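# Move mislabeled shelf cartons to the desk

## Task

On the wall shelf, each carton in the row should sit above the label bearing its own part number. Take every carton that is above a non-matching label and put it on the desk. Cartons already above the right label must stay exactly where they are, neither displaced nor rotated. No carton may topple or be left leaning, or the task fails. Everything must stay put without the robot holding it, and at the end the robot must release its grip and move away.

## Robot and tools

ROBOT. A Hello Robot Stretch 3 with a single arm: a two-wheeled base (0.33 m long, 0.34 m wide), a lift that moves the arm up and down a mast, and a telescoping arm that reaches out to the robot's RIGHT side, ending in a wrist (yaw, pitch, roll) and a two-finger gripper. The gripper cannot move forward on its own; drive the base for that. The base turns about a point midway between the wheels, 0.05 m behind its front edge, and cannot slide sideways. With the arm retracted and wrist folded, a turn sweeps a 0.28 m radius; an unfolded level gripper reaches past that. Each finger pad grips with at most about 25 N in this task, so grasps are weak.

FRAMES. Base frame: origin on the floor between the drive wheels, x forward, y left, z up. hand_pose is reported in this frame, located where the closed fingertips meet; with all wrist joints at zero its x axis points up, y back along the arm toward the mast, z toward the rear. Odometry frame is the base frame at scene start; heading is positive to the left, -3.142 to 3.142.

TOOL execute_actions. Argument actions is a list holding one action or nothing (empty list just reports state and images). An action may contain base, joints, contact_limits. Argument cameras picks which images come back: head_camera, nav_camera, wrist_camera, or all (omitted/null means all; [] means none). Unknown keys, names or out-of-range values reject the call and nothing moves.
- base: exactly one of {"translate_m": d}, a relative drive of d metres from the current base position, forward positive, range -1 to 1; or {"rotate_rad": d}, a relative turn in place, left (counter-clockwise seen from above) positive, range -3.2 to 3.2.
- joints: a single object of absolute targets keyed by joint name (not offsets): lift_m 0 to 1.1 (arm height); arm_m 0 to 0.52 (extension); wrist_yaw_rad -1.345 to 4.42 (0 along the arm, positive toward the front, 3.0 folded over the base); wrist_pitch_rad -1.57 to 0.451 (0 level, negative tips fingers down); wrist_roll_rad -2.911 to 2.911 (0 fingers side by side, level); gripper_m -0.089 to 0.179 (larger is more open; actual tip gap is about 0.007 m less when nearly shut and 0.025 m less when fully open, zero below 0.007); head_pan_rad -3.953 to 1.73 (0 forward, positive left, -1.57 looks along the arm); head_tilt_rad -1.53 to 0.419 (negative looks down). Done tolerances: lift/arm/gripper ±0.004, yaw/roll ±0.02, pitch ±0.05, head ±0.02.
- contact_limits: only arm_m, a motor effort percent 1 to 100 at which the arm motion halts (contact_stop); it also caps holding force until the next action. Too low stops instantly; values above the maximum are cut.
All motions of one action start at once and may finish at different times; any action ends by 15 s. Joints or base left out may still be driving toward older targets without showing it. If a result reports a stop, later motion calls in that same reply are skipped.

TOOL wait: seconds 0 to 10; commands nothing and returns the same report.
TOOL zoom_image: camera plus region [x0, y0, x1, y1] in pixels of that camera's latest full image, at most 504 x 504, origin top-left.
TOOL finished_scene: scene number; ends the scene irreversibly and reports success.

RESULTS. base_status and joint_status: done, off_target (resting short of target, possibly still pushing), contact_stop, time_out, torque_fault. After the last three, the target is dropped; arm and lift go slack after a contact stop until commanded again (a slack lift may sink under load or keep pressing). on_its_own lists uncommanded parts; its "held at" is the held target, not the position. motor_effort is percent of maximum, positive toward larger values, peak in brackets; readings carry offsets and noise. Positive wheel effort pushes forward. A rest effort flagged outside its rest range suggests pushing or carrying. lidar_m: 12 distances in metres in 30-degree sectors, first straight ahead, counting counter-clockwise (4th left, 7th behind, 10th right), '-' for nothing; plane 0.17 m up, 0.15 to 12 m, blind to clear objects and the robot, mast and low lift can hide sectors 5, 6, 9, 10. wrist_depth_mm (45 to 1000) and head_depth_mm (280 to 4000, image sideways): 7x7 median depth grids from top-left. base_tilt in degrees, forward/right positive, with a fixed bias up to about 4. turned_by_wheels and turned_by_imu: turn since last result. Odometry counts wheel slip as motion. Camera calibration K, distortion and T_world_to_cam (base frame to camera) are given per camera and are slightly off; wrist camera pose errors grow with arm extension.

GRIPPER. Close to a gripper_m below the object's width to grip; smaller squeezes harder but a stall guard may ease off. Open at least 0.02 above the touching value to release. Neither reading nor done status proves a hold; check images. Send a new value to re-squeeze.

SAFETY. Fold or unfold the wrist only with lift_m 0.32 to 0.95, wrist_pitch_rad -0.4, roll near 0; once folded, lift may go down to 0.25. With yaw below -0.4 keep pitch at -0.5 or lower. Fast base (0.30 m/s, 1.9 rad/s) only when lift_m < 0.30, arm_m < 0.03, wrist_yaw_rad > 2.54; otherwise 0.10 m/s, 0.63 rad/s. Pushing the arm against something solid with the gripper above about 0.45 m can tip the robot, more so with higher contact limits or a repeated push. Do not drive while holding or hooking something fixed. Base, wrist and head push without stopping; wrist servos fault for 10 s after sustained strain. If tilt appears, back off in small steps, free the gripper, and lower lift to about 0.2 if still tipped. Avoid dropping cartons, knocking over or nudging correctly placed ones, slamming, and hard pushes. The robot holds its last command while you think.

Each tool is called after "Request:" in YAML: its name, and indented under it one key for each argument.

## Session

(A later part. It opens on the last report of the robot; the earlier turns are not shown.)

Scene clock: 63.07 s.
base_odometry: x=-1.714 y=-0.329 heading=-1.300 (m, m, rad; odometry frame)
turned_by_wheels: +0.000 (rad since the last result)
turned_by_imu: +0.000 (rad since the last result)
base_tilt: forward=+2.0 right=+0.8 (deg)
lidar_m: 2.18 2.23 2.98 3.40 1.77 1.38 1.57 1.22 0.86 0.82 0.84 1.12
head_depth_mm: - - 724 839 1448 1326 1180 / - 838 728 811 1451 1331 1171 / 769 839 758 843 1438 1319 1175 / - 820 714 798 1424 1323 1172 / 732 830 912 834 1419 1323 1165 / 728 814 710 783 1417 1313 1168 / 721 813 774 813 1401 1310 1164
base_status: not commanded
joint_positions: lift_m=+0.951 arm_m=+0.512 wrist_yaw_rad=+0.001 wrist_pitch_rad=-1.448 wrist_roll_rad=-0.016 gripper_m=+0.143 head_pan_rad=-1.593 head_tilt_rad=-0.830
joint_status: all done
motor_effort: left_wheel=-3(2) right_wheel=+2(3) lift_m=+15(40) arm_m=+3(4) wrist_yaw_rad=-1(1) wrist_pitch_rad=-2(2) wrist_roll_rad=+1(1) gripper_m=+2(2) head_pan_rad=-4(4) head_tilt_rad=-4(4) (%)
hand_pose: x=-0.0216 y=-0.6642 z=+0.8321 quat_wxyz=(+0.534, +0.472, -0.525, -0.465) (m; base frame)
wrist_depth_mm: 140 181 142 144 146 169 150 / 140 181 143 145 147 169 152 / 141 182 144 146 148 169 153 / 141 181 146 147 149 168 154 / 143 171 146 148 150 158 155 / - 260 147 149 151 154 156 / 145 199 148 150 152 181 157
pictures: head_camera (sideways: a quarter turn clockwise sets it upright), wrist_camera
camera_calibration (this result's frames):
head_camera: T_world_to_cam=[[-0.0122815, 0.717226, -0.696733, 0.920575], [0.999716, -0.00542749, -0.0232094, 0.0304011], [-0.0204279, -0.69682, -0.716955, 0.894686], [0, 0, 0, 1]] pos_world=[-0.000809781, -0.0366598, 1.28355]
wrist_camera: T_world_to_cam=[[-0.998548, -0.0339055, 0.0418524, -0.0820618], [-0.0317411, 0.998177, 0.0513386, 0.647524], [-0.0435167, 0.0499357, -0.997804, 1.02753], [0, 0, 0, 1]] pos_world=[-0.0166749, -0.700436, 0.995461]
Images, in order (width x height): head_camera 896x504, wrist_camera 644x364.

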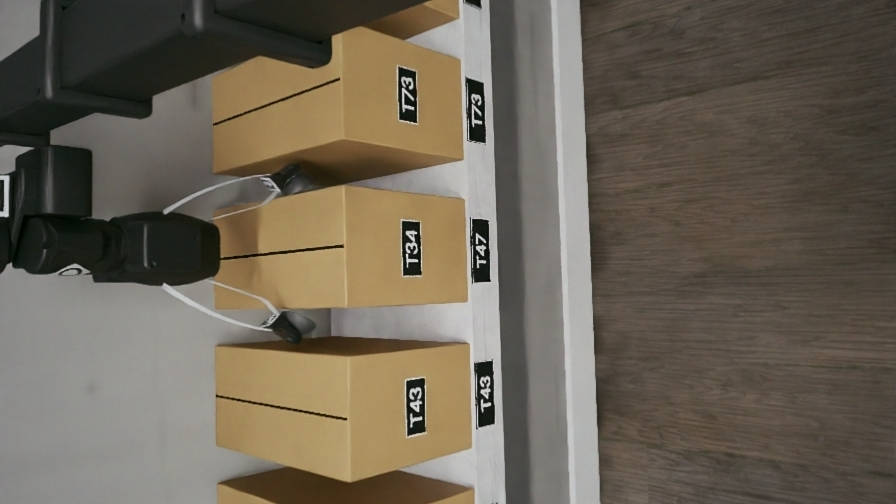

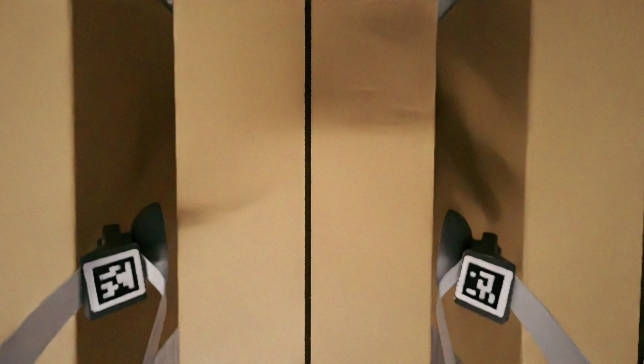

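Request:
execute_actions:
  actions:
    - {"joints":{"lift_m":0.923}}
  cameras: ["wrist_camera"]

Request:
execute_actions:
  actions:
    - {"joints":{"gripper_m":0.085}}
  cameras: []

Request:
wait:
  seconds: 1.5

Request:
execute_actions:
  actions:
    - {"joints":{"lift_m":0.985}}
  cameras: ["head_camera","wrist_camera"]

Scene clock: 67.60 s.
base_odometry: x=-1.714 y=-0.329 heading=-1.300 (m, m, rad; odometry frame)
turned_by_wheels: +0.000 (rad since the last result)
turned_by_imu: -0.001 (rad since the last result)
base_tilt: forward=+2.1 right=+0.8 (deg)
lidar_m: 2.17 2.24 2.98 3.42 1.77 1.38 1.57 1.22 0.86 0.82 0.84 1.12
head_depth_mm: 734 - - 842 1447 1322 1177 / - 826 727 813 1446 1334 1178 / - 834 761 843 1440 1325 1174 / - - 715 795 1427 1320 1173 / 732 827 909 832 1426 1318 1167 / 726 814 709 782 1417 1318 1168 / 726 813 774 814 1393 1312 1161
base_status: not commanded
joint_positions: lift_m=+0.924 arm_m=+0.512 wrist_yaw_rad=+0.001 wrist_pitch_rad=-1.448 wrist_roll_rad=-0.016 gripper_m=+0.143 head_pan_rad=-1.593 head_tilt_rad=-0.830
joint_status: all done
motor_effort: left_wheel=-4(3) right_wheel=+5(5) lift_m=+8(15) arm_m=+4(4) wrist_yaw_rad=-1(1) wrist_pitch_rad=-2(2) wrist_roll_rad=+1(0) gripper_m=-13(14) head_pan_rad=-4(6) head_tilt_rad=-4(5) (%)
hand_pose: x=-0.0216 y=-0.6642 z=+0.8054 quat_wxyz=(+0.534, +0.472, -0.525, -0.465) (m; base frame)
wrist_depth_mm: 137 158 117 119 121 168 125 / 137 159 118 120 122 168 126 / 138 159 119 121 122 168 126 / 138 160 120 121 123 168 127 / 135 119 120 122 124 157 128 / - 120 121 123 125 - 129 / 143 162 122 124 126 174 130
pictures: wrist_camera
camera_calibration (this result's frames):
wrist_camera: T_world_to_cam=[[-0.998548, -0.033907, 0.041853, -0.0809465], [-0.0317425, 0.998177, 0.0513389, 0.648894], [-0.0435174, 0.0499359, -0.997804, 1.0009], [0, 0, 0, 1]] pos_world=[-0.0166748, -0.700437, 0.968777]
Images, in order (width x height): wrist_camera 644x364.

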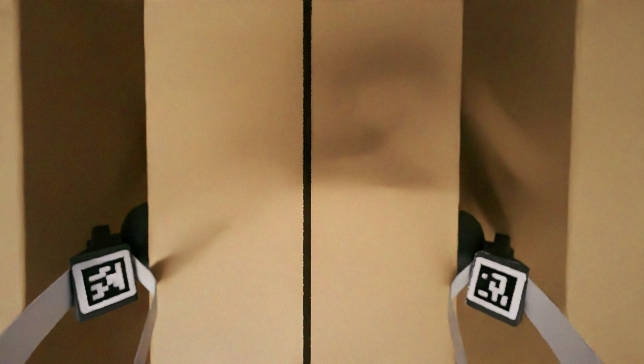

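Scene clock: 68.67 s.
base_odometry: x=-1.714 y=-0.329 heading=-1.300 (m, m, rad; odometry frame)
turned_by_wheels: +0.000 (rad since the last result)
turned_by_imu: +0.000 (rad since the last result)
base_tilt: forward=+2.1 right=+0.6 (deg)
lidar_m: 2.17 2.24 2.97 3.41 1.78 1.38 1.57 1.22 0.86 0.82 0.84 1.12
head_depth_mm: 736 - - 845 1453 1339 1177 / - 826 728 811 1445 1328 1174 / - 835 760 847 1450 1331 1179 / - - 715 795 1422 1325 1171 / 732 825 911 832 1427 1321 1165 / 728 817 711 781 1415 1319 1163 / 723 811 771 813 1400 1312 1166
base_status: not commanded
joint_positions: lift_m=+0.924 arm_m=+0.512 wrist_yaw_rad=+0.001 wrist_pitch_rad=-1.448 wrist_roll_rad=-0.016 gripper_m=+0.117 head_pan_rad=-1.593 head_tilt_rad=-0.830
joint_status: gripper_m off_target (ended at +0.117, target +0.085)
motor_effort: left_wheel=-4(4) right_wheel=+5(5) lift_m=+8(8) arm_m=+4(4) wrist_yaw_rad=-1(1) wrist_pitch_rad=-2(2) wrist_roll_rad=+1(1) gripper_m=-99(100) head_pan_rad=-5(4) head_tilt_rad=-4(5) (%)
hand_pose: x=-0.0216 y=-0.6642 z=+0.8054 quat_wxyz=(+0.534, +0.472, -0.525, -0.465) (m; base frame)
wrist_depth_mm: 137 158 118 120 122 169 126 / 137 158 119 121 122 169 127 / 137 158 120 122 123 169 127 / 138 160 121 122 124 169 128 / 135 121 121 123 125 158 129 / - 121 122 124 126 - 130 / 143 173 123 125 126 168 131
pictures: none
No camera images: the call's "cameras" was empty. Leave "cameras" out to get every camera's image.

Scene clock: 70.17 s.
base_odometry: x=-1.714 y=-0.329 heading=-1.300 (m, m, rad; odometry frame)
turned_by_wheels: +0.000 (rad since the last result)
turned_by_imu: +0.000 (rad since the last result)
base_tilt: forward=+2.1 right=+0.8 (deg)
lidar_m: 2.17 2.23 2.96 3.42 1.77 1.38 1.57 1.22 0.86 0.82 0.84 1.12
head_depth_mm: 738 - - 843 1456 1333 1184 / - 830 727 812 1457 1327 1175 / - 836 763 841 1438 1321 1172 / - - 717 797 1430 1322 1171 / 733 823 914 831 1426 1319 1169 / 733 814 709 783 1424 1319 1169 / 725 812 773 816 1405 1309 1161
base_status: not commanded
joint_positions: lift_m=+0.924 arm_m=+0.512 wrist_yaw_rad=+0.001 wrist_pitch_rad=-1.448 wrist_roll_rad=-0.016 gripper_m=+0.094 head_pan_rad=-1.593 head_tilt_rad=-0.830
joint_status: gripper_m off_target (ended at +0.117, target +0.085)
on_its_own: gripper_m moved -0.022 toward your old target +0.085
motor_effort: left_wheel=-4(4) right_wheel=+4(5) lift_m=+8(8) arm_m=+3(4) wrist_yaw_rad=-1(1) wrist_pitch_rad=-2(2) wrist_roll_rad=+0(1) gripper_m=-100(100) head_pan_rad=-5(4) head_tilt_rad=-4(5) (%)
hand_pose: x=-0.0216 y=-0.6642 z=+0.8054 quat_wxyz=(+0.534, +0.472, -0.525, -0.465) (m; base frame)
wrist_depth_mm: 136 157 120 121 123 169 127 / 137 158 120 122 124 169 128 / 137 158 121 123 124 170 128 / 138 169 122 123 125 169 129 / 134 122 123 125 126 159 130 / - 123 123 125 127 - 131 / 143 172 124 126 128 175 132
wait: 1.50 s; at rest by 0.27 s
pictures: head_camera (sideways: a quarter turn clockwise sets it upright), nav_camera (sideways: a quarter turn counterclockwise sets it upright), wrist_camera
camera_calibration (this result's frames):
head_camera: T_world_to_cam=[[-0.0122815, 0.717226, -0.696733, 0.920575], [0.999716, -0.00542761, -0.0232094, 0.0304011], [-0.020428, -0.69682, -0.716955, 0.894686], [0, 0, 0, 1]] pos_world=[-0.000809785, -0.0366598, 1.28355]
nav_camera: T_world_to_cam=[[0.0182614, -0.711934, 0.702008, -0.872161], [-0.998618, 0.0216263, 0.0479092, -0.00430397], [-0.0492901, -0.701913, -0.710555, 0.886845], [0, 0, 0, 1]] pos_world=[0.0553415, 0.00165959, 1.24262]
wrist_camera: T_world_to_cam=[[-0.998548, -0.0339198, 0.0418523, -0.0809541], [-0.0317539, 0.998175, 0.0513739, 0.648856], [-0.0435185, 0.0499703, -0.997802, 1.00092], [0, 0, 0, 1]] pos_world=[-0.0166743, -0.700434, 0.968775]
Images, in order (width x height): head_camera 896x504, nav_camera 672x504, wrist_camera 644x364.

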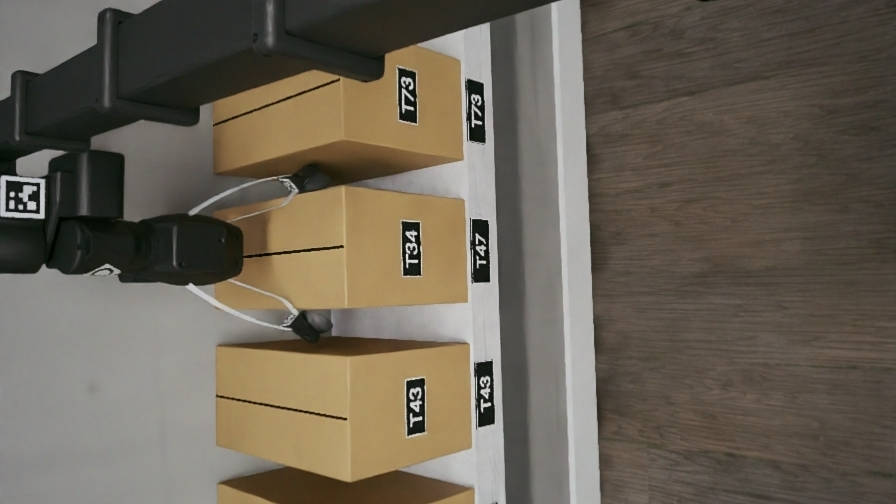

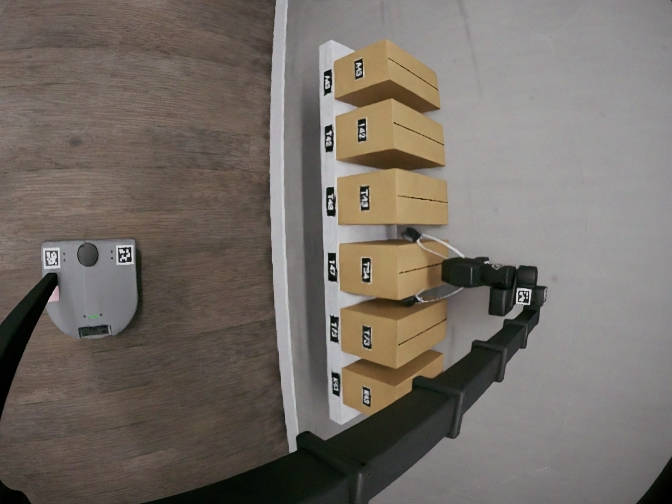

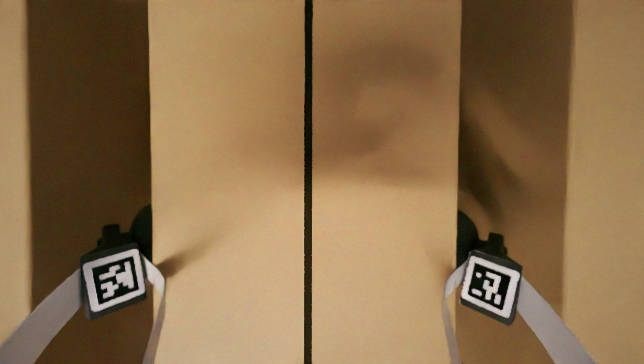

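Scene clock: 71.70 s.
base_odometry: x=-1.714 y=-0.329 heading=-1.300 (m, m, rad; odometry frame)
turned_by_wheels: +0.000 (rad since the last result)
turned_by_imu: +0.000 (rad since the last result)
base_tilt: forward=+1.9 right=+0.9 (deg)
lidar_m: 2.18 2.24 2.96 3.41 1.77 1.38 1.57 1.22 0.87 0.82 0.84 1.12
head_depth_mm: - 855 785 837 1446 1335 1177 / 758 836 728 811 1443 1326 1184 / 756 826 750 843 1439 1319 1175 / - 746 679 823 1421 1324 1172 / 733 806 729 837 1419 1318 1169 / 727 815 707 784 1420 1315 1164 / 723 813 774 812 1396 1314 1162
base_status: not commanded
joint_positions: lift_m=+0.984 arm_m=+0.512 wrist_yaw_rad=+0.001 wrist_pitch_rad=-1.449 wrist_roll_rad=-0.016 gripper_m=+0.088 head_pan_rad=-1.593 head_tilt_rad=-0.830
joint_status: all done
on_its_own: gripper_m moved -0.006 to your old target +0.085
motor_effort: left_wheel=-2(4) right_wheel=+2(4) lift_m=+44(47) arm_m=+3(4) wrist_yaw_rad=-1(1) wrist_pitch_rad=-1(3) wrist_roll_rad=+0(0) gripper_m=-14(100) head_pan_rad=-4(4) head_tilt_rad=-4(4) (%)
hand_pose: x=-0.0216 y=-0.6638 z=+0.8658 quat_wxyz=(+0.534, +0.473, -0.525, -0.465) (m; base frame)
wrist_depth_mm: 170 172 124 125 128 183 185 / 171 173 125 126 128 185 186 / 172 174 125 127 129 186 187 / 174 176 126 128 130 187 190 / 175 126 127 129 130 188 190 / 176 126 128 129 131 190 192 / 178 179 128 130 132 192 193
pictures: head_camera (sideways: a quarter turn clockwise sets it upright), wrist_camera
camera_calibration (this result's frames):
head_camera: T_world_to_cam=[[-0.0122812, 0.717233, -0.696726, 0.920566], [0.999716, -0.0054275, -0.0232093, 0.0304009], [-0.0204279, -0.696813, -0.716962, 0.894695], [0, 0, 0, 1]] pos_world=[-0.000809786, -0.0366596, 1.28355]
wrist_camera: T_world_to_cam=[[-0.998548, -0.0339709, 0.0418012, -0.0834574], [-0.0317411, 0.998095, 0.0528976, 0.644017], [-0.0435186, 0.0514939, -0.997725, 1.06206], [0, 0, 0, 1]] pos_world=[-0.0166751, -0.700315, 1.02906]
Images, in order (width x height): head_camera 896x504, wrist_camera 644x364.

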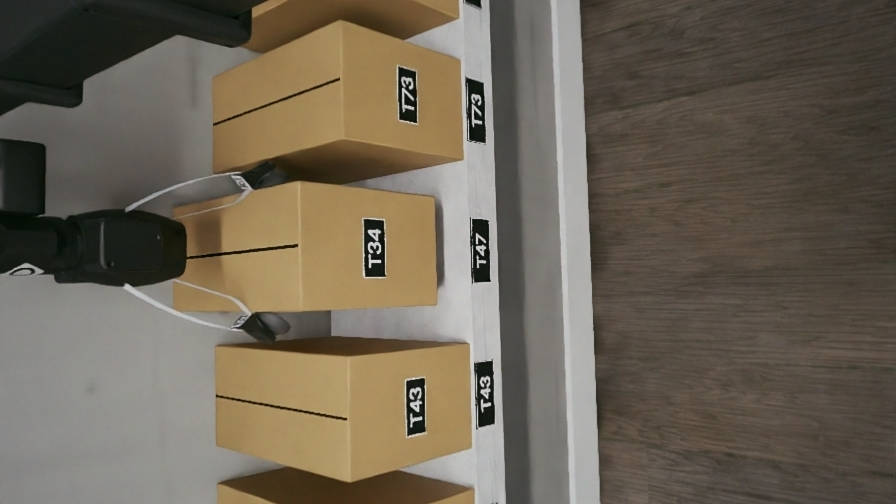

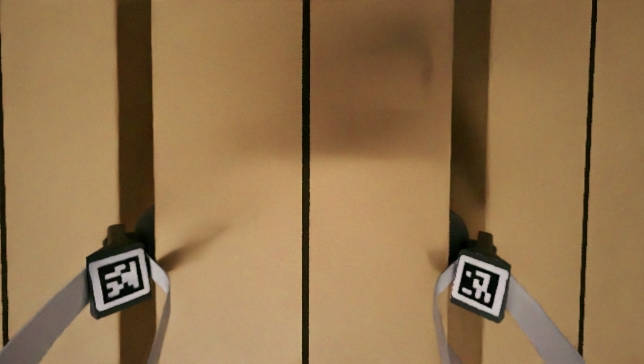

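Request:
execute_actions:
  actions:
    - {"joints":{"arm_m":0.10}}
  cameras: ["wrist_camera"]

Request:
execute_actions:
  actions:
    - {"base":{"rotate_rad":1.55},"joints":{"lift_m":1.09,"head_pan_rad":0,"head_tilt_rad":-0.5}}
  cameras: ["head_camera","wrist_camera"]

Scene clock: 78.77 s.
base_odometry: x=-1.714 y=-0.329 heading=-1.300 (m, m, rad; odometry frame)
turned_by_wheels: +0.000 (rad since the last result)
turned_by_imu: -0.001 (rad since the last result)
base_tilt: forward=+2.0 right=+0.9 (deg)
lidar_m: 2.18 2.24 2.97 3.40 1.78 1.38 1.57 1.22 0.86 0.82 0.84 1.12
head_depth_mm: 723 - - 862 1453 1325 1179 / 713 - - 850 1445 1306 1159 / 741 - - - 430 390 458 / 737 - - - 428 390 448 / 732 836 931 807 454 396 1113 / 729 817 712 783 1407 1313 1161 / 723 812 775 814 1397 1309 1162
base_status: not commanded
joint_positions: lift_m=+0.984 arm_m=+0.100 wrist_yaw_rad=+0.001 wrist_pitch_rad=-1.450 wrist_roll_rad=-0.016 gripper_m=+0.095 head_pan_rad=-1.593 head_tilt_rad=-0.830
joint_status: all done
on_its_own: gripper_m is held at +0.094, not at your +0.085, by its stall guard, which is not easing now
motor_effort: left_wheel=-2(1) right_wheel=+2(2) lift_m=+44(44) arm_m=-3(3) wrist_yaw_rad=-1(1) wrist_pitch_rad=-1(1) wrist_roll_rad=+0(0) gripper_m=-63(63) head_pan_rad=-5(5) head_tilt_rad=-4(5) (%)
hand_pose: x=-0.0216 y=-0.2523 z=+0.8657 quat_wxyz=(+0.534, +0.473, -0.524, -0.465) (m; base frame)
wrist_depth_mm: 991 - 124 126 128 - - / 995 996 124 126 128 - - / - - 125 127 129 - - / - - 126 128 130 - - / - 126 127 129 131 - - / - 127 128 130 131 - - / - - 128 130 132 - -
pictures: wrist_camera
camera_calibration (this result's frames):
wrist_camera: T_world_to_cam=[[-0.998548, -0.0339976, 0.04178, -0.0694657], [-0.0317406, 0.998061, 0.0535453, 0.232704], [-0.0435194, 0.0521415, -0.997691, 1.041], [0, 0, 0, 1]] pos_world=[-0.0166752, -0.288893, 1.02904]
Images, in order (width x height): wrist_camera 644x364.

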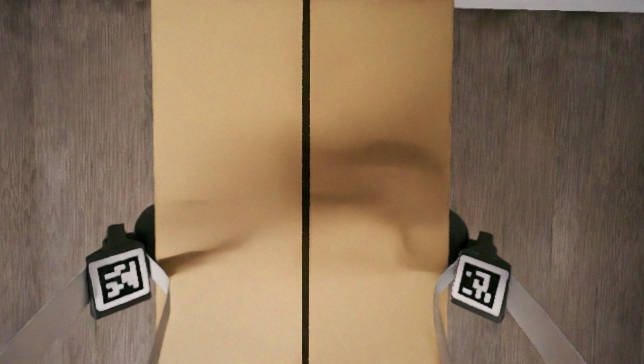

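Scene clock: 82.17 s.
base_odometry: x=-1.714 y=-0.329 heading=+0.250 (m, m, rad; odometry frame)
turned_by_wheels: +1.550 (rad since the last result)
turned_by_imu: +1.570 (rad since the last result)
base_tilt: forward=+1.9 right=+0.8 (deg)
lidar_m: 3.41 2.26 1.38 1.57 1.25 0.87 0.82 0.84 1.10 2.17 2.22 2.91
head_depth_mm: 3603 3830 3939 2791 2099 1661 1376 / 3557 3766 - 2785 2076 1641 1370 / 3541 3808 - 2749 2072 1647 1371 / 3548 3724 3836 2731 2068 1636 1362 / 3536 3711 - 2718 2045 1637 1357 / 3487 3777 - 2715 2035 1638 1353 / 3427 3735 3939 2687 2034 1624 1348
base_status: done
joint_positions: lift_m=+1.089 arm_m=+0.100 wrist_yaw_rad=+0.001 wrist_pitch_rad=-1.450 wrist_roll_rad=-0.016 gripper_m=+0.095 head_pan_rad=-0.007 head_tilt_rad=-0.507
joint_status: all done
on_its_own: gripper_m is held at +0.094, not at your +0.085, by its stall guard, which is still easing
motor_effort: left_wheel=-3(10) right_wheel=+3(8) lift_m=+44(44) arm_m=-3(4) wrist_yaw_rad=-1(1) wrist_pitch_rad=+0(1) wrist_roll_rad=+1(1) gripper_m=-63(63) head_pan_rad=+4(47) head_tilt_rad=+3(24) (%)
hand_pose: x=-0.0216 y=-0.2523 z=+0.9707 quat_wxyz=(+0.534, +0.473, -0.524, -0.465) (m; base frame)
wrist_depth_mm: - - 124 125 127 - 885 / - - 125 126 128 - 876 / - - 126 127 129 - 890 / - - 126 128 130 - 876 / - 126 127 129 131 - 881 / - 127 128 129 131 - 887 / - - 128 131 133 - 867
pictures: head_camera (sideways: a quarter turn clockwise sets it upright), wrist_camera
camera_calibration (this result's frames):
head_camera: T_world_to_cam=[[-0.459222, -0.0250963, -0.887967, 1.1726], [-0.00165903, 0.999623, -0.0273941, 0.0419681], [0.88832, -0.0111068, -0.45909, 0.55368], [0, 0, 0, 1]] pos_world=[0.0467089, -0.00637464, 1.29657]
wrist_camera: T_world_to_cam=[[-0.998548, -0.0340149, 0.0417821, -0.073859], [-0.0317579, 0.99806, 0.0535453, 0.227081], [-0.0435224, 0.0521406, -0.997691, 1.14575], [0, 0, 0, 1]] pos_world=[-0.0166742, -0.288893, 1.13403]
Images, in order (width x height): head_camera 896x504, wrist_camera 644x364.

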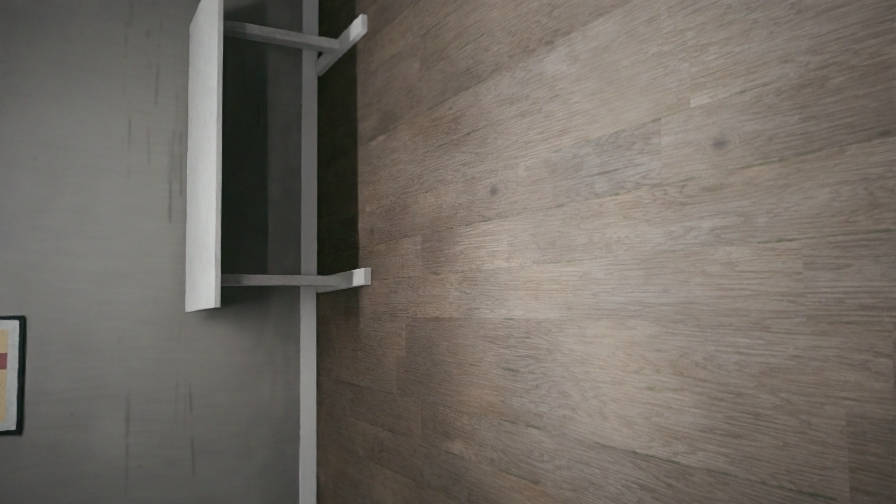

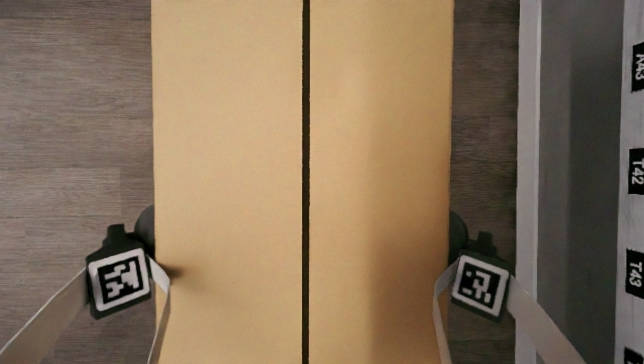

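Request:
execute_actions:
  actions:
    - {"base":{"rotate_rad":-0.166}}
  cameras: []

Request:
execute_actions:
  actions:
    - {"base":{"translate_m":1.0}}
  cameras: []

Request:
execute_actions:
  actions:
    - {"base":{"translate_m":1.0}}
  cameras: []

Request:
execute_actions:
  actions:
    - {"base":{"translate_m":0.5}}
  cameras: ["head_camera","nav_camera"]

Scene clock: 88.57 s.
base_odometry: x=-1.714 y=-0.329 heading=+0.084 (m, m, rad; odometry frame)
turned_by_wheels: -0.166 (rad since the last result)
turned_by_imu: -0.169 (rad since the last result)
base_tilt: forward=+2.0 right=+0.8 (deg)
lidar_m: 3.71 2.26 1.38 1.52 1.56 0.93 0.82 0.82 0.97 1.76 2.18 2.58
head_depth_mm: 3753 - 3905 2807 2084 1655 1369 / 3769 - - 2772 2049 1649 1377 / 3683 3944 3864 2790 2071 1635 1366 / 3627 3858 - 2715 2061 1650 1365 / 3600 3785 - 2727 2031 1638 1364 / 3470 3676 3764 2702 2033 1636 1349 / 3408 3658 3845 2687 2024 1621 1344
base_status: done
joint_positions: lift_m=+1.089 arm_m=+0.100 wrist_yaw_rad=+0.001 wrist_pitch_rad=-1.450 wrist_roll_rad=-0.016 gripper_m=+0.098 head_pan_rad=-0.007 head_tilt_rad=-0.507
joint_status: not commanded
on_its_own: gripper_m is held at +0.097, not at your +0.085, by its stall guard, which is not easing now
motor_effort: left_wheel=+3(8) right_wheel=-3(7) lift_m=+44(44) arm_m=-4(4) wrist_yaw_rad=-1(1) wrist_pitch_rad=-1(1) wrist_roll_rad=+0(1) gripper_m=-60(59) head_pan_rad=+4(4) head_tilt_rad=+3(3) (%)
hand_pose: x=-0.0216 y=-0.2522 z=+0.9707 quat_wxyz=(+0.534, +0.473, -0.524, -0.465) (m; base frame)
wrist_depth_mm: - - 123 126 127 - 499 / - - 125 126 128 - 513 / - - 125 127 129 - 526 / - - 126 128 130 - 862 / - 126 127 129 130 - 894 / - 127 128 129 131 - 915 / - - 128 130 132 - 914
pictures: none
No camera images: the call's "cameras" was empty. Leave "cameras" out to get every camera's image.

Scene clock: 99.80 s.
base_odometry: x=-0.718 y=-0.245 heading=+0.084 (m, m, rad; odometry frame)
turned_by_wheels: +0.000 (rad since the last result)
turned_by_imu: +0.001 (rad since the last result)
base_tilt: forward=+2.1 right=+0.8 (deg)
lidar_m: 2.75 2.96 1.70 1.45 1.79 2.03 1.79 1.79 2.12 1.95 1.95 2.31
head_depth_mm: 2908 3140 3484 2799 2070 1662 1375 / 2782 3032 3369 2791 2095 1655 1368 / 2751 2944 3313 2775 2069 1646 1369 / 2711 2853 3231 2755 2046 1646 1361 / 2640 2790 3139 2757 2043 1637 1365 / 2578 2727 3068 2696 2042 1632 1357 / 2549 2671 2935 2672 2033 1631 1350
base_status: done
joint_positions: lift_m=+1.089 arm_m=+0.100 wrist_yaw_rad=+0.001 wrist_pitch_rad=-1.450 wrist_roll_rad=-0.016 gripper_m=+0.098 head_pan_rad=-0.007 head_tilt_rad=-0.507
joint_status: not commanded
on_its_own: gripper_m is held at +0.097, not at your +0.085, by its stall guard, which is not easing now
motor_effort: left_wheel=+3(11) right_wheel=-3(3) lift_m=+44(44) arm_m=-3(3) wrist_yaw_rad=-1(1) wrist_pitch_rad=-1(1) wrist_roll_rad=+1(1) gripper_m=-59(59) head_pan_rad=+4(3) head_tilt_rad=+3(3) (%)
hand_pose: x=-0.0216 y=-0.2522 z=+0.9707 quat_wxyz=(+0.534, +0.473, -0.524, -0.465) (m; base frame)
wrist_depth_mm: - - 124 126 127 - - / - - 124 126 128 - - / - - 125 127 129 - - / - - 126 128 130 - - / - 126 127 129 131 - - / - 126 127 130 131 - - / - - 128 130 132 - -
pictures: none
No camera images: the call's "cameras" was empty. Leave "cameras" out to get every camera's image.

Scene clock: 111.03 s.
base_odometry: x=+0.279 y=-0.161 heading=+0.084 (m, m, rad; odometry frame)
turned_by_wheels: +0.000 (rad since the last result)
turned_by_imu: +0.001 (rad since the last result)
base_tilt: forward=+2.0 right=+0.9 (deg)
lidar_m: 1.98 1.51 2.28 2.01 2.02 2.02 2.75 2.76 1.97 1.74 1.74 1.79
head_depth_mm: 1907 2076 1841 2426 2066 1658 1377 / 1879 2032 1838 2423 2073 1653 1372 / 1824 1984 1821 2397 2061 1646 1373 / 1785 1934 1788 2332 2048 1644 1361 / 1749 1893 1780 2285 2040 1629 1359 / 1711 1858 1758 2217 2033 1628 1357 / 1677 1791 1752 1371 2034 1613 1346
base_status: done
joint_positions: lift_m=+1.089 arm_m=+0.100 wrist_yaw_rad=+0.001 wrist_pitch_rad=-1.450 wrist_roll_rad=-0.016 gripper_m=+0.098 head_pan_rad=-0.007 head_tilt_rad=-0.507
joint_status: not commanded
on_its_own: gripper_m is held at +0.097, not at your +0.085, by its stall guard, which is not easing now
motor_effort: left_wheel=+3(10) right_wheel=-2(3) lift_m=+45(44) arm_m=-4(3) wrist_yaw_rad=-1(1) wrist_pitch_rad=-1(1) wrist_roll_rad=+1(1) gripper_m=-59(59) head_pan_rad=+5(5) head_tilt_rad=+3(4) (%)
hand_pose: x=-0.0216 y=-0.2522 z=+0.9707 quat_wxyz=(+0.534, +0.473, -0.524, -0.465) (m; base frame)
wrist_depth_mm: - - 124 125 128 - - / - - 124 126 128 - - / - - 125 127 129 - - / - - 126 128 130 - - / - 126 127 129 131 - - / - 127 128 130 131 - - / - - 128 130 132 - -
pictures: none
No camera images: the call's "cameras" was empty. Leave "cameras" out to get every camera's image.

Scene clock: 117.27 s.
base_odometry: x=+0.777 y=-0.119 heading=+0.084 (m, m, rad; odometry frame)
turned_by_wheels: +0.000 (rad since the last result)
turned_by_imu: +0.000 (rad since the last result)
base_tilt: forward=+1.9 right=+0.8 (deg)
lidar_m: 1.50 1.08 1.79 2.12 2.05 2.42 3.23 3.06 1.84 1.60 1.61 1.32
head_depth_mm: 1435 1553 1658 1223 1028 1618 1379 / 1394 1519 1616 1221 1022 1650 1376 / 1364 1486 1596 1216 979 1644 1370 / 1331 1448 1556 1203 940 1643 1366 / 1306 1414 1525 1201 935 1629 1362 / 1277 1387 1490 1190 895 1631 1347 / 1252 1354 1459 1186 893 1576 1349
base_status: done
joint_positions: lift_m=+1.089 arm_m=+0.100 wrist_yaw_rad=+0.001 wrist_pitch_rad=-1.450 wrist_roll_rad=-0.016 gripper_m=+0.098 head_pan_rad=-0.007 head_tilt_rad=-0.507
joint_status: not commanded
on_its_own: gripper_m is held at +0.097, not at your +0.085, by its stall guard, which is not easing now
motor_effort: left_wheel=+2(9) right_wheel=-2(3) lift_m=+44(44) arm_m=-3(3) wrist_yaw_rad=+0(1) wrist_pitch_rad=-1(1) wrist_roll_rad=+0(0) gripper_m=-58(58) head_pan_rad=+4(3) head_tilt_rad=+3(3) (%)
hand_pose: x=-0.0216 y=-0.2522 z=+0.9707 quat_wxyz=(+0.534, +0.473, -0.524, -0.465) (m; base frame)
wrist_depth_mm: - - 124 125 128 - - / - - 125 126 128 - - / - - 125 127 129 - - / - - 126 127 130 - - / - 126 127 129 131 - - / - 127 127 129 132 - - / - - 128 130 132 - -
pictures: head_camera (sideways: a quarter turn clockwise sets it upright), nav_camera (sideways: a quarter turn counterclockwise sets it upright)
camera_calibration (this result's frames):
head_camera: T_world_to_cam=[[-0.459035, -0.0250979, -0.888063, 1.17273], [-0.0016538, 0.999623, -0.0273959, 0.0419704], [0.888417, -0.011107, -0.458904, 0.553437], [0, 0, 0, 1]] pos_world=[0.04671, -0.00637463, 1.29658]
nav_camera: T_world_to_cam=[[0.45226, 0.0310059, 0.891347, -1.12164], [-0.0215549, -0.998724, 0.0456778, -0.00737886], [0.891626, -0.0398712, -0.451015, 0.543458], [0, 0, 0, 1]] pos_world=[0.0225545, 0.0490765, 1.24522]
Images, in order (width x height): head_camera 896x504, nav_camera 672x504.

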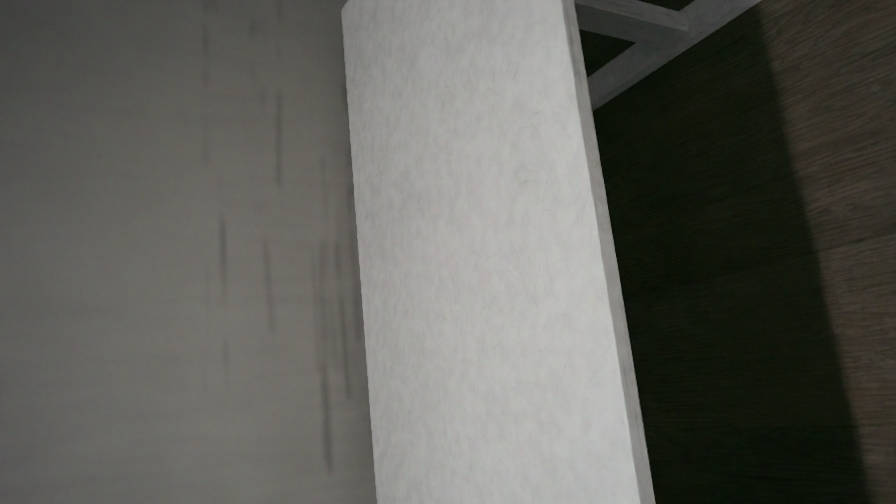

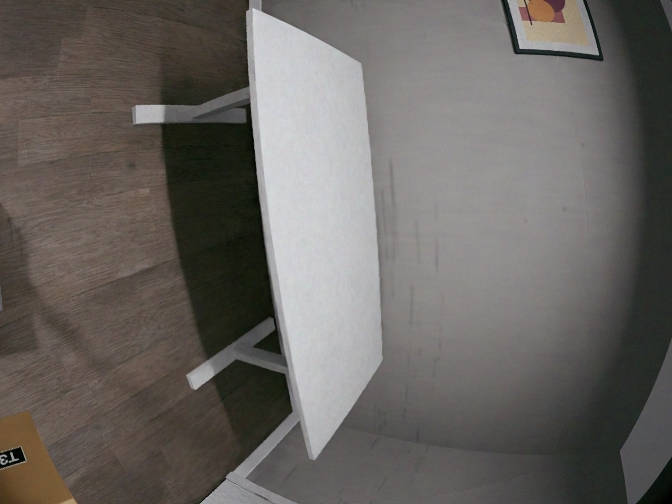

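Request:
execute_actions:
  actions:
    - {"base":{"translate_m":0.25}}
  cameras: []

Request:
execute_actions:
  actions:
    - {"base":{"rotate_rad":1.72},"joints":{"head_pan_rad":-1.6,"head_tilt_rad":-0.79}}
  cameras: ["nav_camera","wrist_camera"]

Scene clock: 124.43 s.
base_odometry: x=+1.026 y=-0.098 heading=+0.084 (m, m, rad; odometry frame)
turned_by_wheels: +0.000 (rad since the last result)
turned_by_imu: +0.000 (rad since the last result)
base_tilt: forward=+1.9 right=+0.8 (deg)
lidar_m: 1.26 0.88 1.50 2.18 2.18 2.24 3.45 2.95 1.78 1.55 1.56 1.10
head_depth_mm: 1189 1292 1423 1224 918 754 1379 / 1156 1265 1393 1218 911 731 1366 / 1133 1234 1354 1214 911 728 1331 / 1110 1208 1311 1204 905 725 1306 / 1088 1174 1287 1197 905 722 1266 / 1062 1153 1252 1194 898 719 646 / 1041 1126 1231 1182 893 716 640
base_status: done
joint_positions: lift_m=+1.089 arm_m=+0.100 wrist_yaw_rad=+0.001 wrist_pitch_rad=-1.450 wrist_roll_rad=-0.016 gripper_m=+0.098 head_pan_rad=-0.007 head_tilt_rad=-0.507
joint_status: not commanded
on_its_own: gripper_m is held at +0.097, not at your +0.085, by its stall guard, which is not easing now
motor_effort: left_wheel=+2(9) right_wheel=-2(3) lift_m=+44(44) arm_m=-3(3) wrist_yaw_rad=-1(1) wrist_pitch_rad=-1(1) wrist_roll_rad=+0(1) gripper_m=-59(58) head_pan_rad=+4(4) head_tilt_rad=+3(3) (%)
hand_pose: x=-0.0216 y=-0.2522 z=+0.9707 quat_wxyz=(+0.534, +0.473, -0.524, -0.465) (m; base frame)
wrist_depth_mm: - - 124 126 128 - - / - - 124 126 128 - - / - - 125 127 129 - - / - - 126 128 130 - - / - 126 127 129 130 - - / - 127 128 129 132 - - / - - 129 130 133 - -
pictures: none
No camera images: the call's "cameras" was empty. Leave "cameras" out to get every camera's image.

Scene clock: 128.10 s.
base_odometry: x=+1.026 y=-0.098 heading=+1.804 (m, m, rad; odometry frame)
turned_by_wheels: +1.720 (rad since the last result)
turned_by_imu: +1.742 (rad since the last result)
base_tilt: forward=+1.9 right=+0.9 (deg)
lidar_m: 2.18 1.95 2.63 3.47 2.39 1.66 1.55 1.58 1.10 1.26 0.88 1.68
head_depth_mm: - 1214 1009 818 1481 1362 1196 / - 1203 1002 799 339 299 1153 / - - - 376 338 297 377 / - - - 379 337 296 370 / 1123 1229 994 398 335 295 384 / 1115 1212 988 805 729 1335 1186 / 1102 1206 984 802 709 1348 1182
base_status: done
joint_positions: lift_m=+1.089 arm_m=+0.100 wrist_yaw_rad=+0.001 wrist_pitch_rad=-1.450 wrist_roll_rad=-0.016 gripper_m=+0.098 head_pan_rad=-1.593 head_tilt_rad=-0.780
joint_status: all done
on_its_own: gripper_m is held at +0.097, not at your +0.085, by its stall guard, which is not easing now
motor_effort: left_wheel=-3(9) right_wheel=+4(8) lift_m=+44(44) arm_m=-4(4) wrist_yaw_rad=-1(1) wrist_pitch_rad=+0(1) wrist_roll_rad=+1(1) gripper_m=-59(59) head_pan_rad=-4(47) head_tilt_rad=-3(24) (%)
hand_pose: x=-0.0216 y=-0.2523 z=+0.9707 quat_wxyz=(+0.534, +0.473, -0.524, -0.465) (m; base frame)
wrist_depth_mm: 389 396 124 126 127 419 428 / - - 125 126 128 - - / - - 125 127 129 - - / - - 126 128 130 - - / - 126 127 129 131 - - / - 126 128 129 131 - - / - - 128 131 132 - -
pictures: nav_camera (sideways: a quarter turn counterclockwise sets it upright), wrist_camera
camera_calibration (this result's frames):
nav_camera: T_world_to_cam=[[0.0191784, -0.676138, 0.736526, -0.917151], [-0.998568, 0.0238407, 0.0478877, -0.00427939], [-0.049938, -0.73639, -0.674712, 0.84023], [0, 0, 0, 1]] pos_world=[0.0552756, -0.00128138, 1.24262]
wrist_camera: T_world_to_cam=[[-0.998547, -0.034031, 0.041784, -0.0738647], [-0.0317738, 0.99806, 0.0535452, 0.227075], [-0.0435251, 0.0521398, -0.997691, 1.14575], [0, 0, 0, 1]] pos_world=[-0.0166733, -0.288887, 1.13403]
Images, in order (width x height): nav_camera 672x504, wrist_camera 644x364.

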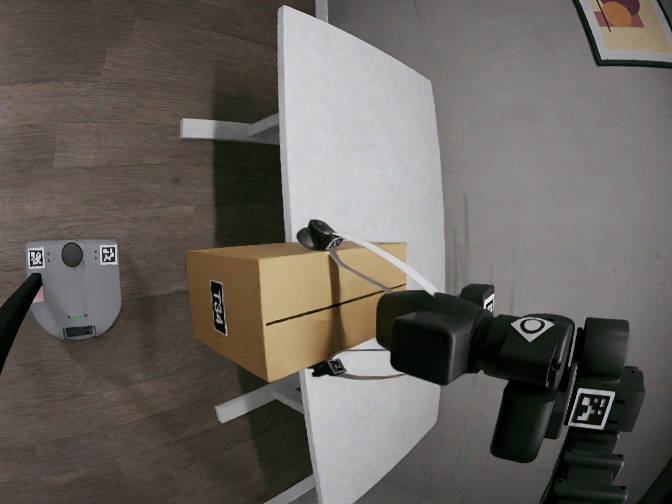

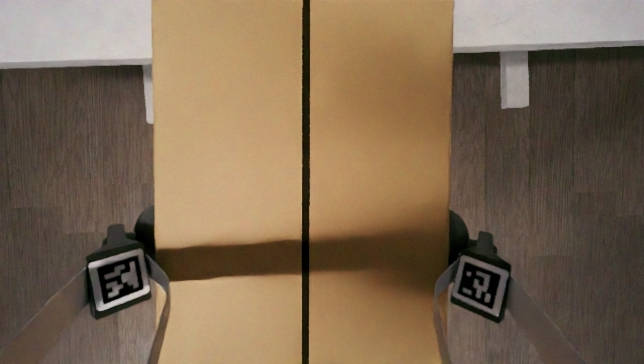

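Request:
execute_actions:
  actions:
    - {"joints":{"arm_m":0.5}}
  cameras: []

Request:
execute_actions:
  actions:
    - {"joints":{"lift_m":1.0}}
  cameras: ["head_camera"]

Scene clock: 134.00 s.
base_odometry: x=+1.026 y=-0.098 heading=+1.804 (m, m, rad; odometry frame)
turned_by_wheels: +0.000 (rad since the last result)
turned_by_imu: -0.001 (rad since the last result)
base_tilt: forward=+2.0 right=+0.9 (deg)
lidar_m: 2.18 1.94 2.62 3.46 2.40 1.67 1.55 1.58 1.10 1.26 0.88 1.68
head_depth_mm: 1161 1257 1009 817 1481 1358 1193 / 1152 1248 1002 818 1477 1358 1200 / 1147 732 673 812 737 1354 1191 / - 635 625 786 733 1350 1188 / 1120 1138 933 806 730 1345 1191 / 1117 1216 992 804 711 1347 1183 / 1104 1209 982 801 709 1338 1180
base_status: not commanded
joint_positions: lift_m=+1.089 arm_m=+0.500 wrist_yaw_rad=+0.001 wrist_pitch_rad=-1.450 wrist_roll_rad=-0.016 gripper_m=+0.098 head_pan_rad=-1.593 head_tilt_rad=-0.780
joint_status: all done
on_its_own: gripper_m is held at +0.097, not at your +0.085, by its stall guard, which is not easing now
motor_effort: left_wheel=-3(2) right_wheel=+4(4) lift_m=+44(44) arm_m=+4(4) wrist_yaw_rad=-1(1) wrist_pitch_rad=+0(1) wrist_roll_rad=+0(1) gripper_m=-58(58) head_pan_rad=-4(4) head_tilt_rad=-4(5) (%)
hand_pose: x=-0.0216 y=-0.6516 z=+0.9707 quat_wxyz=(+0.534, +0.473, -0.524, -0.465) (m; base frame)
wrist_depth_mm: 391 397 124 125 127 417 428 / 395 398 124 126 128 420 431 / 395 399 125 128 129 429 437 / 397 400 126 128 130 427 438 / 399 126 127 129 131 431 436 / 409 127 127 130 131 430 447 / 410 414 128 130 132 - -
pictures: none
No camera images: the call's "cameras" was empty. Leave "cameras" out to get every camera's image.

Scene clock: 135.67 s.
base_odometry: x=+1.026 y=-0.098 heading=+1.804 (m, m, rad; odometry frame)
turned_by_wheels: +0.000 (rad since the last result)
turned_by_imu: +0.000 (rad since the last result)
base_tilt: forward=+1.9 right=+0.7 (deg)
lidar_m: 2.17 1.94 2.63 3.46 2.39 1.66 1.55 1.58 1.10 1.26 0.88 1.67
head_depth_mm: - 1255 1005 819 1481 1370 1196 / 1170 1246 1006 816 1467 1360 1187 / 1184 1242 909 774 736 1354 1199 / - 774 667 735 733 1349 1187 / 1128 1217 903 785 734 1349 1188 / 1116 1219 985 803 711 1347 1182 / 1109 1209 983 800 710 1343 1180
base_status: not commanded
joint_positions: lift_m=+1.001 arm_m=+0.500 wrist_yaw_rad=+0.001 wrist_pitch_rad=-1.450 wrist_roll_rad=-0.016 gripper_m=+0.098 head_pan_rad=-1.593 head_tilt_rad=-0.780
joint_status: all done
on_its_own: gripper_m is held at +0.097, not at your +0.085, by its stall guard, which is not easing now
motor_effort: left_wheel=-3(3) right_wheel=+3(4) lift_m=+17(41) arm_m=+4(4) wrist_yaw_rad=-1(1) wrist_pitch_rad=-1(1) wrist_roll_rad=+1(0) gripper_m=-59(58) head_pan_rad=-4(4) head_tilt_rad=-5(4) (%)
hand_pose: x=-0.0216 y=-0.6516 z=+0.8820 quat_wxyz=(+0.534, +0.473, -0.524, -0.465) (m; base frame)
wrist_depth_mm: 306 309 124 126 127 330 334 / 308 311 125 126 128 331 337 / 310 313 125 127 129 335 337 / 313 316 126 128 129 338 341 / 315 126 127 129 130 336 343 / 317 127 127 130 132 342 347 / 321 321 129 130 133 343 352
pictures: head_camera (sideways: a quarter turn clockwise sets it upright)
camera_calibration (this result's frames):
head_camera: T_world_to_cam=[[-0.0130774, 0.681868, -0.731358, 0.965704], [0.99969, -0.0065921, -0.0240215, 0.0314599], [-0.0212007, -0.731446, -0.68157, 0.848668], [0, 0, 0, 1]] pos_world=[-0.0008289, -0.0375206, 1.28546]
Images, in order (width x height): head_camera 896x504.

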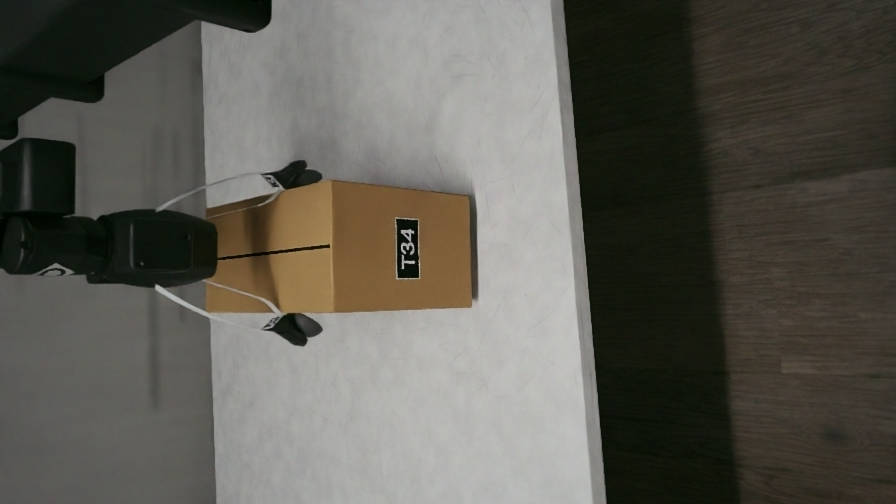

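Request:
execute_actions:
  actions:
    - {"joints":{"lift_m":0.983}}
  cameras: []

Request:
execute_actions:
  actions:
    - {"joints":{"lift_m":0.965}}
  cameras: ["head_camera"]

Scene clock: 138.67 s.
base_odometry: x=+1.026 y=-0.098 heading=+1.804 (m, m, rad; odometry frame)
turned_by_wheels: +0.000 (rad since the last result)
turned_by_imu: -0.001 (rad since the last result)
base_tilt: forward=+2.0 right=+0.9 (deg)
lidar_m: 2.18 1.95 2.63 3.46 2.40 1.67 1.55 1.58 1.10 1.26 0.88 1.67
head_depth_mm: - - 978 820 1486 1360 1195 / 1184 1253 1003 817 1471 1356 1197 / 1183 1247 938 772 735 1350 1196 / - - 676 737 735 1354 1190 / 1126 1225 904 787 730 1344 1183 / 1111 1218 990 805 712 1351 1185 / 1108 1207 980 802 709 1345 1179
base_status: not commanded
joint_positions: lift_m=+0.984 arm_m=+0.500 wrist_yaw_rad=+0.001 wrist_pitch_rad=-1.450 wrist_roll_rad=-0.016 gripper_m=+0.098 head_pan_rad=-1.593 head_tilt_rad=-0.780
joint_status: all done
on_its_own: gripper_m is held at +0.097, not at your +0.085, by its stall guard, which is not easing now
motor_effort: left_wheel=-2(3) right_wheel=+3(4) lift_m=+14(17) arm_m=+4(4) wrist_yaw_rad=-1(1) wrist_pitch_rad=+0(0) wrist_roll_rad=+1(0) gripper_m=-59(59) head_pan_rad=-4(4) head_tilt_rad=-4(5) (%)
hand_pose: x=-0.0216 y=-0.6515 z=+0.8651 quat_wxyz=(+0.534, +0.473, -0.524, -0.465) (m; base frame)
wrist_depth_mm: 292 294 123 125 127 308 315 / 292 296 124 126 127 315 319 / 295 301 125 127 128 318 321 / 297 301 126 128 129 321 324 / 301 126 127 129 130 321 326 / 300 127 128 130 131 324 330 / 304 305 128 131 132 327 333
pictures: none
No camera images: the call's "cameras" was empty. Leave "cameras" out to get every camera's image.

Scene clock: 139.33 s.
base_odometry: x=+1.026 y=-0.098 heading=+1.804 (m, m, rad; odometry frame)
turned_by_wheels: +0.000 (rad since the last result)
turned_by_imu: +0.000 (rad since the last result)
base_tilt: forward=+2.1 right=+0.9 (deg)
lidar_m: 2.18 1.94 2.62 3.45 2.40 1.67 1.55 1.59 1.10 1.26 0.88 1.67
head_depth_mm: - - 982 818 1480 1357 1197 / 1191 1252 1005 818 1476 1370 1198 / - 1248 936 772 738 1361 1190 / - - 675 738 732 1353 1185 / 1123 1231 902 787 732 1348 1181 / 1114 1219 988 805 712 1345 1183 / 1107 1209 981 805 711 1339 1178
base_status: not commanded
joint_positions: lift_m=+0.981 arm_m=+0.500 wrist_yaw_rad=+0.001 wrist_pitch_rad=-1.451 wrist_roll_rad=-0.016 gripper_m=+0.098 head_pan_rad=-1.593 head_tilt_rad=-0.780
joint_status: lift_m contact_stop (moved -0.003 of -0.019)
on_its_own: gripper_m is held at +0.097, not at your +0.085, by its stall guard, which is not easing now; lift_m is slack since a contact_stop, until your next command for it (your +0.965 is given up)
motor_effort: left_wheel=-2(2) right_wheel=+3(3) lift_m=+29(29) arm_m=+4(4) wrist_yaw_rad=-1(1) wrist_pitch_rad=+0(1) wrist_roll_rad=+1(0) gripper_m=-60(59) head_pan_rad=-5(4) head_tilt_rad=-4(4) (%)
hand_pose: x=-0.0216 y=-0.6513 z=+0.8622 quat_wxyz=(+0.533, +0.473, -0.524, -0.466) (m; base frame)
wrist_depth_mm: 292 292 122 124 126 310 317 / 291 296 124 125 127 313 319 / 295 295 124 126 128 316 320 / 298 300 125 127 129 318 324 / 300 126 125 128 129 320 325 / 302 126 127 128 130 325 325 / 305 305 128 129 131 324 331
pictures: head_camera (sideways: a quarter turn clockwise sets it upright)
camera_calibration (this result's frames):
head_camera: T_world_to_cam=[[-0.0130756, 0.681942, -0.731289, 0.965614], [0.99969, -0.00658989, -0.0240199, 0.0314578], [-0.0211993, -0.731376, -0.681645, 0.848765], [0, 0, 0, 1]] pos_world=[-0.000828872, -0.037519, 1.28545]
Images, in order (width x height): head_camera 896x504.

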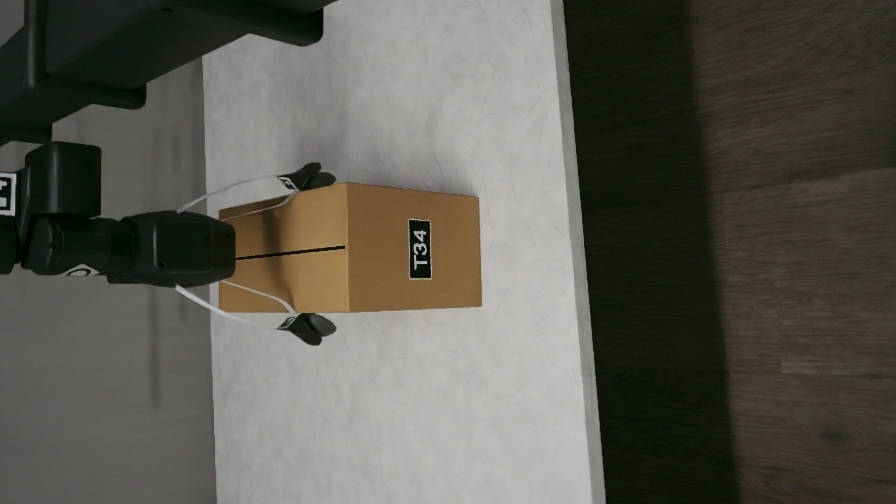

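Request:
execute_actions:
  actions:
    - {"joints":{"lift_m":0.981,"gripper_m":0.145}}
  cameras: []

Request:
execute_actions:
  actions:
    - {"joints":{"lift_m":1.06}}
  cameras: []

Request:
execute_actions:
  actions:
    - {"joints":{"arm_m":0.0}}
  cameras: ["nav_camera"]

Request:
finished_scene:
  scene: 2

Scene clock: 143.70 s.
base_odometry: x=+1.026 y=-0.098 heading=+1.804 (m, m, rad; odometry frame)
turned_by_wheels: +0.000 (rad since the last result)
turned_by_imu: -0.001 (rad since the last result)
base_tilt: forward=+2.0 right=+0.8 (deg)
lidar_m: 2.17 1.94 2.63 3.46 2.41 1.67 1.55 1.58 1.10 1.26 0.88 1.68
head_depth_mm: - - 976 819 1479 1365 1192 / 1190 1254 1007 817 1480 1358 1193 / - 1244 940 775 736 1359 1194 / - - 677 737 733 1352 1189 / 1123 1230 903 784 733 1346 1184 / 1112 1220 988 806 711 1351 1183 / 1105 1200 983 802 710 1342 1183
base_status: not commanded
joint_positions: lift_m=+0.981 arm_m=+0.500 wrist_yaw_rad=+0.001 wrist_pitch_rad=-1.451 wrist_roll_rad=-0.016 gripper_m=+0.142 head_pan_rad=-1.593 head_tilt_rad=-0.780
joint_status: all done
motor_effort: left_wheel=-2(1) right_wheel=+2(2) lift_m=+30(31) arm_m=+3(4) wrist_yaw_rad=-1(1) wrist_pitch_rad=+0(0) wrist_roll_rad=+0(1) gripper_m=+100(100) head_pan_rad=-5(4) head_tilt_rad=-5(5) (%)
hand_pose: x=-0.0216 y=-0.6514 z=+0.8624 quat_wxyz=(+0.534, +0.473, -0.524, -0.466) (m; base frame)
wrist_depth_mm: 290 291 120 122 124 308 312 / 292 292 121 123 125 311 314 / 293 294 122 124 126 312 319 / 295 295 123 125 126 316 319 / 295 123 124 126 128 321 323 / 297 124 125 127 129 323 327 / 304 305 126 128 130 322 331
pictures: none
No camera images: the call's "cameras" was empty. Leave "cameras" out to get every camera's image.

Scene clock: 145.27 s.
base_odometry: x=+1.026 y=-0.098 heading=+1.804 (m, m, rad; odometry frame)
turned_by_wheels: +0.000 (rad since the last result)
turned_by_imu: +0.000 (rad since the last result)
base_tilt: forward=+1.9 right=+0.9 (deg)
lidar_m: 2.17 1.95 2.63 3.47 2.39 1.67 1.55 1.58 1.10 1.26 0.88 1.67
head_depth_mm: 1161 1260 1006 818 1483 1366 1198 / 1156 1248 1003 815 1481 1358 1197 / 1144 1255 937 773 735 1353 1191 / - 1238 675 737 733 1353 1191 / 1122 1232 919 786 731 1348 1190 / 1118 1217 988 806 712 1346 1183 / 1106 1205 977 804 708 1338 1180
base_status: not commanded
joint_positions: lift_m=+1.059 arm_m=+0.500 wrist_yaw_rad=+0.001 wrist_pitch_rad=-1.451 wrist_roll_rad=-0.016 gripper_m=+0.145 head_pan_rad=-1.593 head_tilt_rad=-0.780
joint_status: all done
motor_effort: left_wheel=-2(2) right_wheel=+3(2) lift_m=+43(44) arm_m=+3(3) wrist_yaw_rad=+0(1) wrist_pitch_rad=-1(0) wrist_roll_rad=+1(1) gripper_m=+1(100) head_pan_rad=-5(3) head_tilt_rad=-4(5) (%)
hand_pose: x=-0.0216 y=-0.6514 z=+0.9408 quat_wxyz=(+0.534, +0.473, -0.524, -0.466) (m; base frame)
wrist_depth_mm: 365 366 198 199 383 385 398 / 363 372 199 201 384 395 398 / 365 375 200 203 392 392 400 / 370 378 202 204 392 395 406 / 376 382 204 206 395 398 408 / 376 385 205 207 396 407 409 / 381 384 206 210 400 407 418
pictures: none
No camera images: the call's "cameras" was empty. Leave "cameras" out to get every camera's image.

Scene clock: 150.13 s.
base_odometry: x=+1.026 y=-0.098 heading=+1.804 (m, m, rad; odometry frame)
turned_by_wheels: +0.000 (rad since the last result)
turned_by_imu: -0.001 (rad since the last result)
base_tilt: forward=+1.9 right=+1.0 (deg)
lidar_m: 2.18 1.95 2.62 3.46 2.39 1.67 1.55 1.58 1.10 1.26 0.88 1.68
head_depth_mm: - - - - - 1357 1180 / - - - - - - 1152 / - - - - - - 1144 / - - 675 - - - 1148 / 1129 1227 930 787 723 1326 1192 / 1117 1216 987 804 713 1379 1146 / 1105 1208 982 802 710 1340 1182
base_status: not commanded
joint_positions: lift_m=+1.059 arm_m=+0.000 wrist_yaw_rad=+0.001 wrist_pitch_rad=-1.451 wrist_roll_rad=-0.016 gripper_m=+0.145 head_pan_rad=-1.593 head_tilt_rad=-0.780
joint_status: all done
motor_effort: left_wheel=-2(2) right_wheel=+3(3) lift_m=+43(43) arm_m=-3(4) wrist_yaw_rad=-1(1) wrist_pitch_rad=+0(1) wrist_roll_rad=+1(0) gripper_m=+0(0) head_pan_rad=-4(5) head_tilt_rad=-4(4) (%)
hand_pose: x=-0.0216 y=-0.1520 z=+0.9408 quat_wxyz=(+0.534, +0.473, -0.524, -0.466) (m; base frame)
wrist_depth_mm: - - - - - - - / - - - - - - - / - - - - - - - / - - - - - - - / - - - - - - - / - - - - - - - / - - - - - - -
pictures: nav_camera (sideways: a quarter turn counterclockwise sets it upright)
camera_calibration (this result's frames):
nav_camera: T_world_to_cam=[[0.0190613, -0.676397, 0.73629, -0.916843], [-0.998565, 0.0239885, 0.0478883, -0.00428012], [-0.050054, -0.736146, -0.674969, 0.840565], [0, 0, 0, 1]] pos_world=[0.0552759, -0.00126885, 1.24262]
Images, in order (width x height): nav_camera 672x504.

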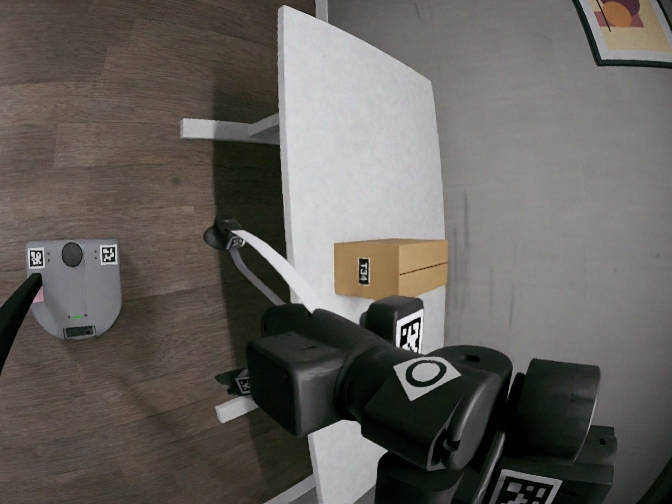

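The scene is finished: the task was done.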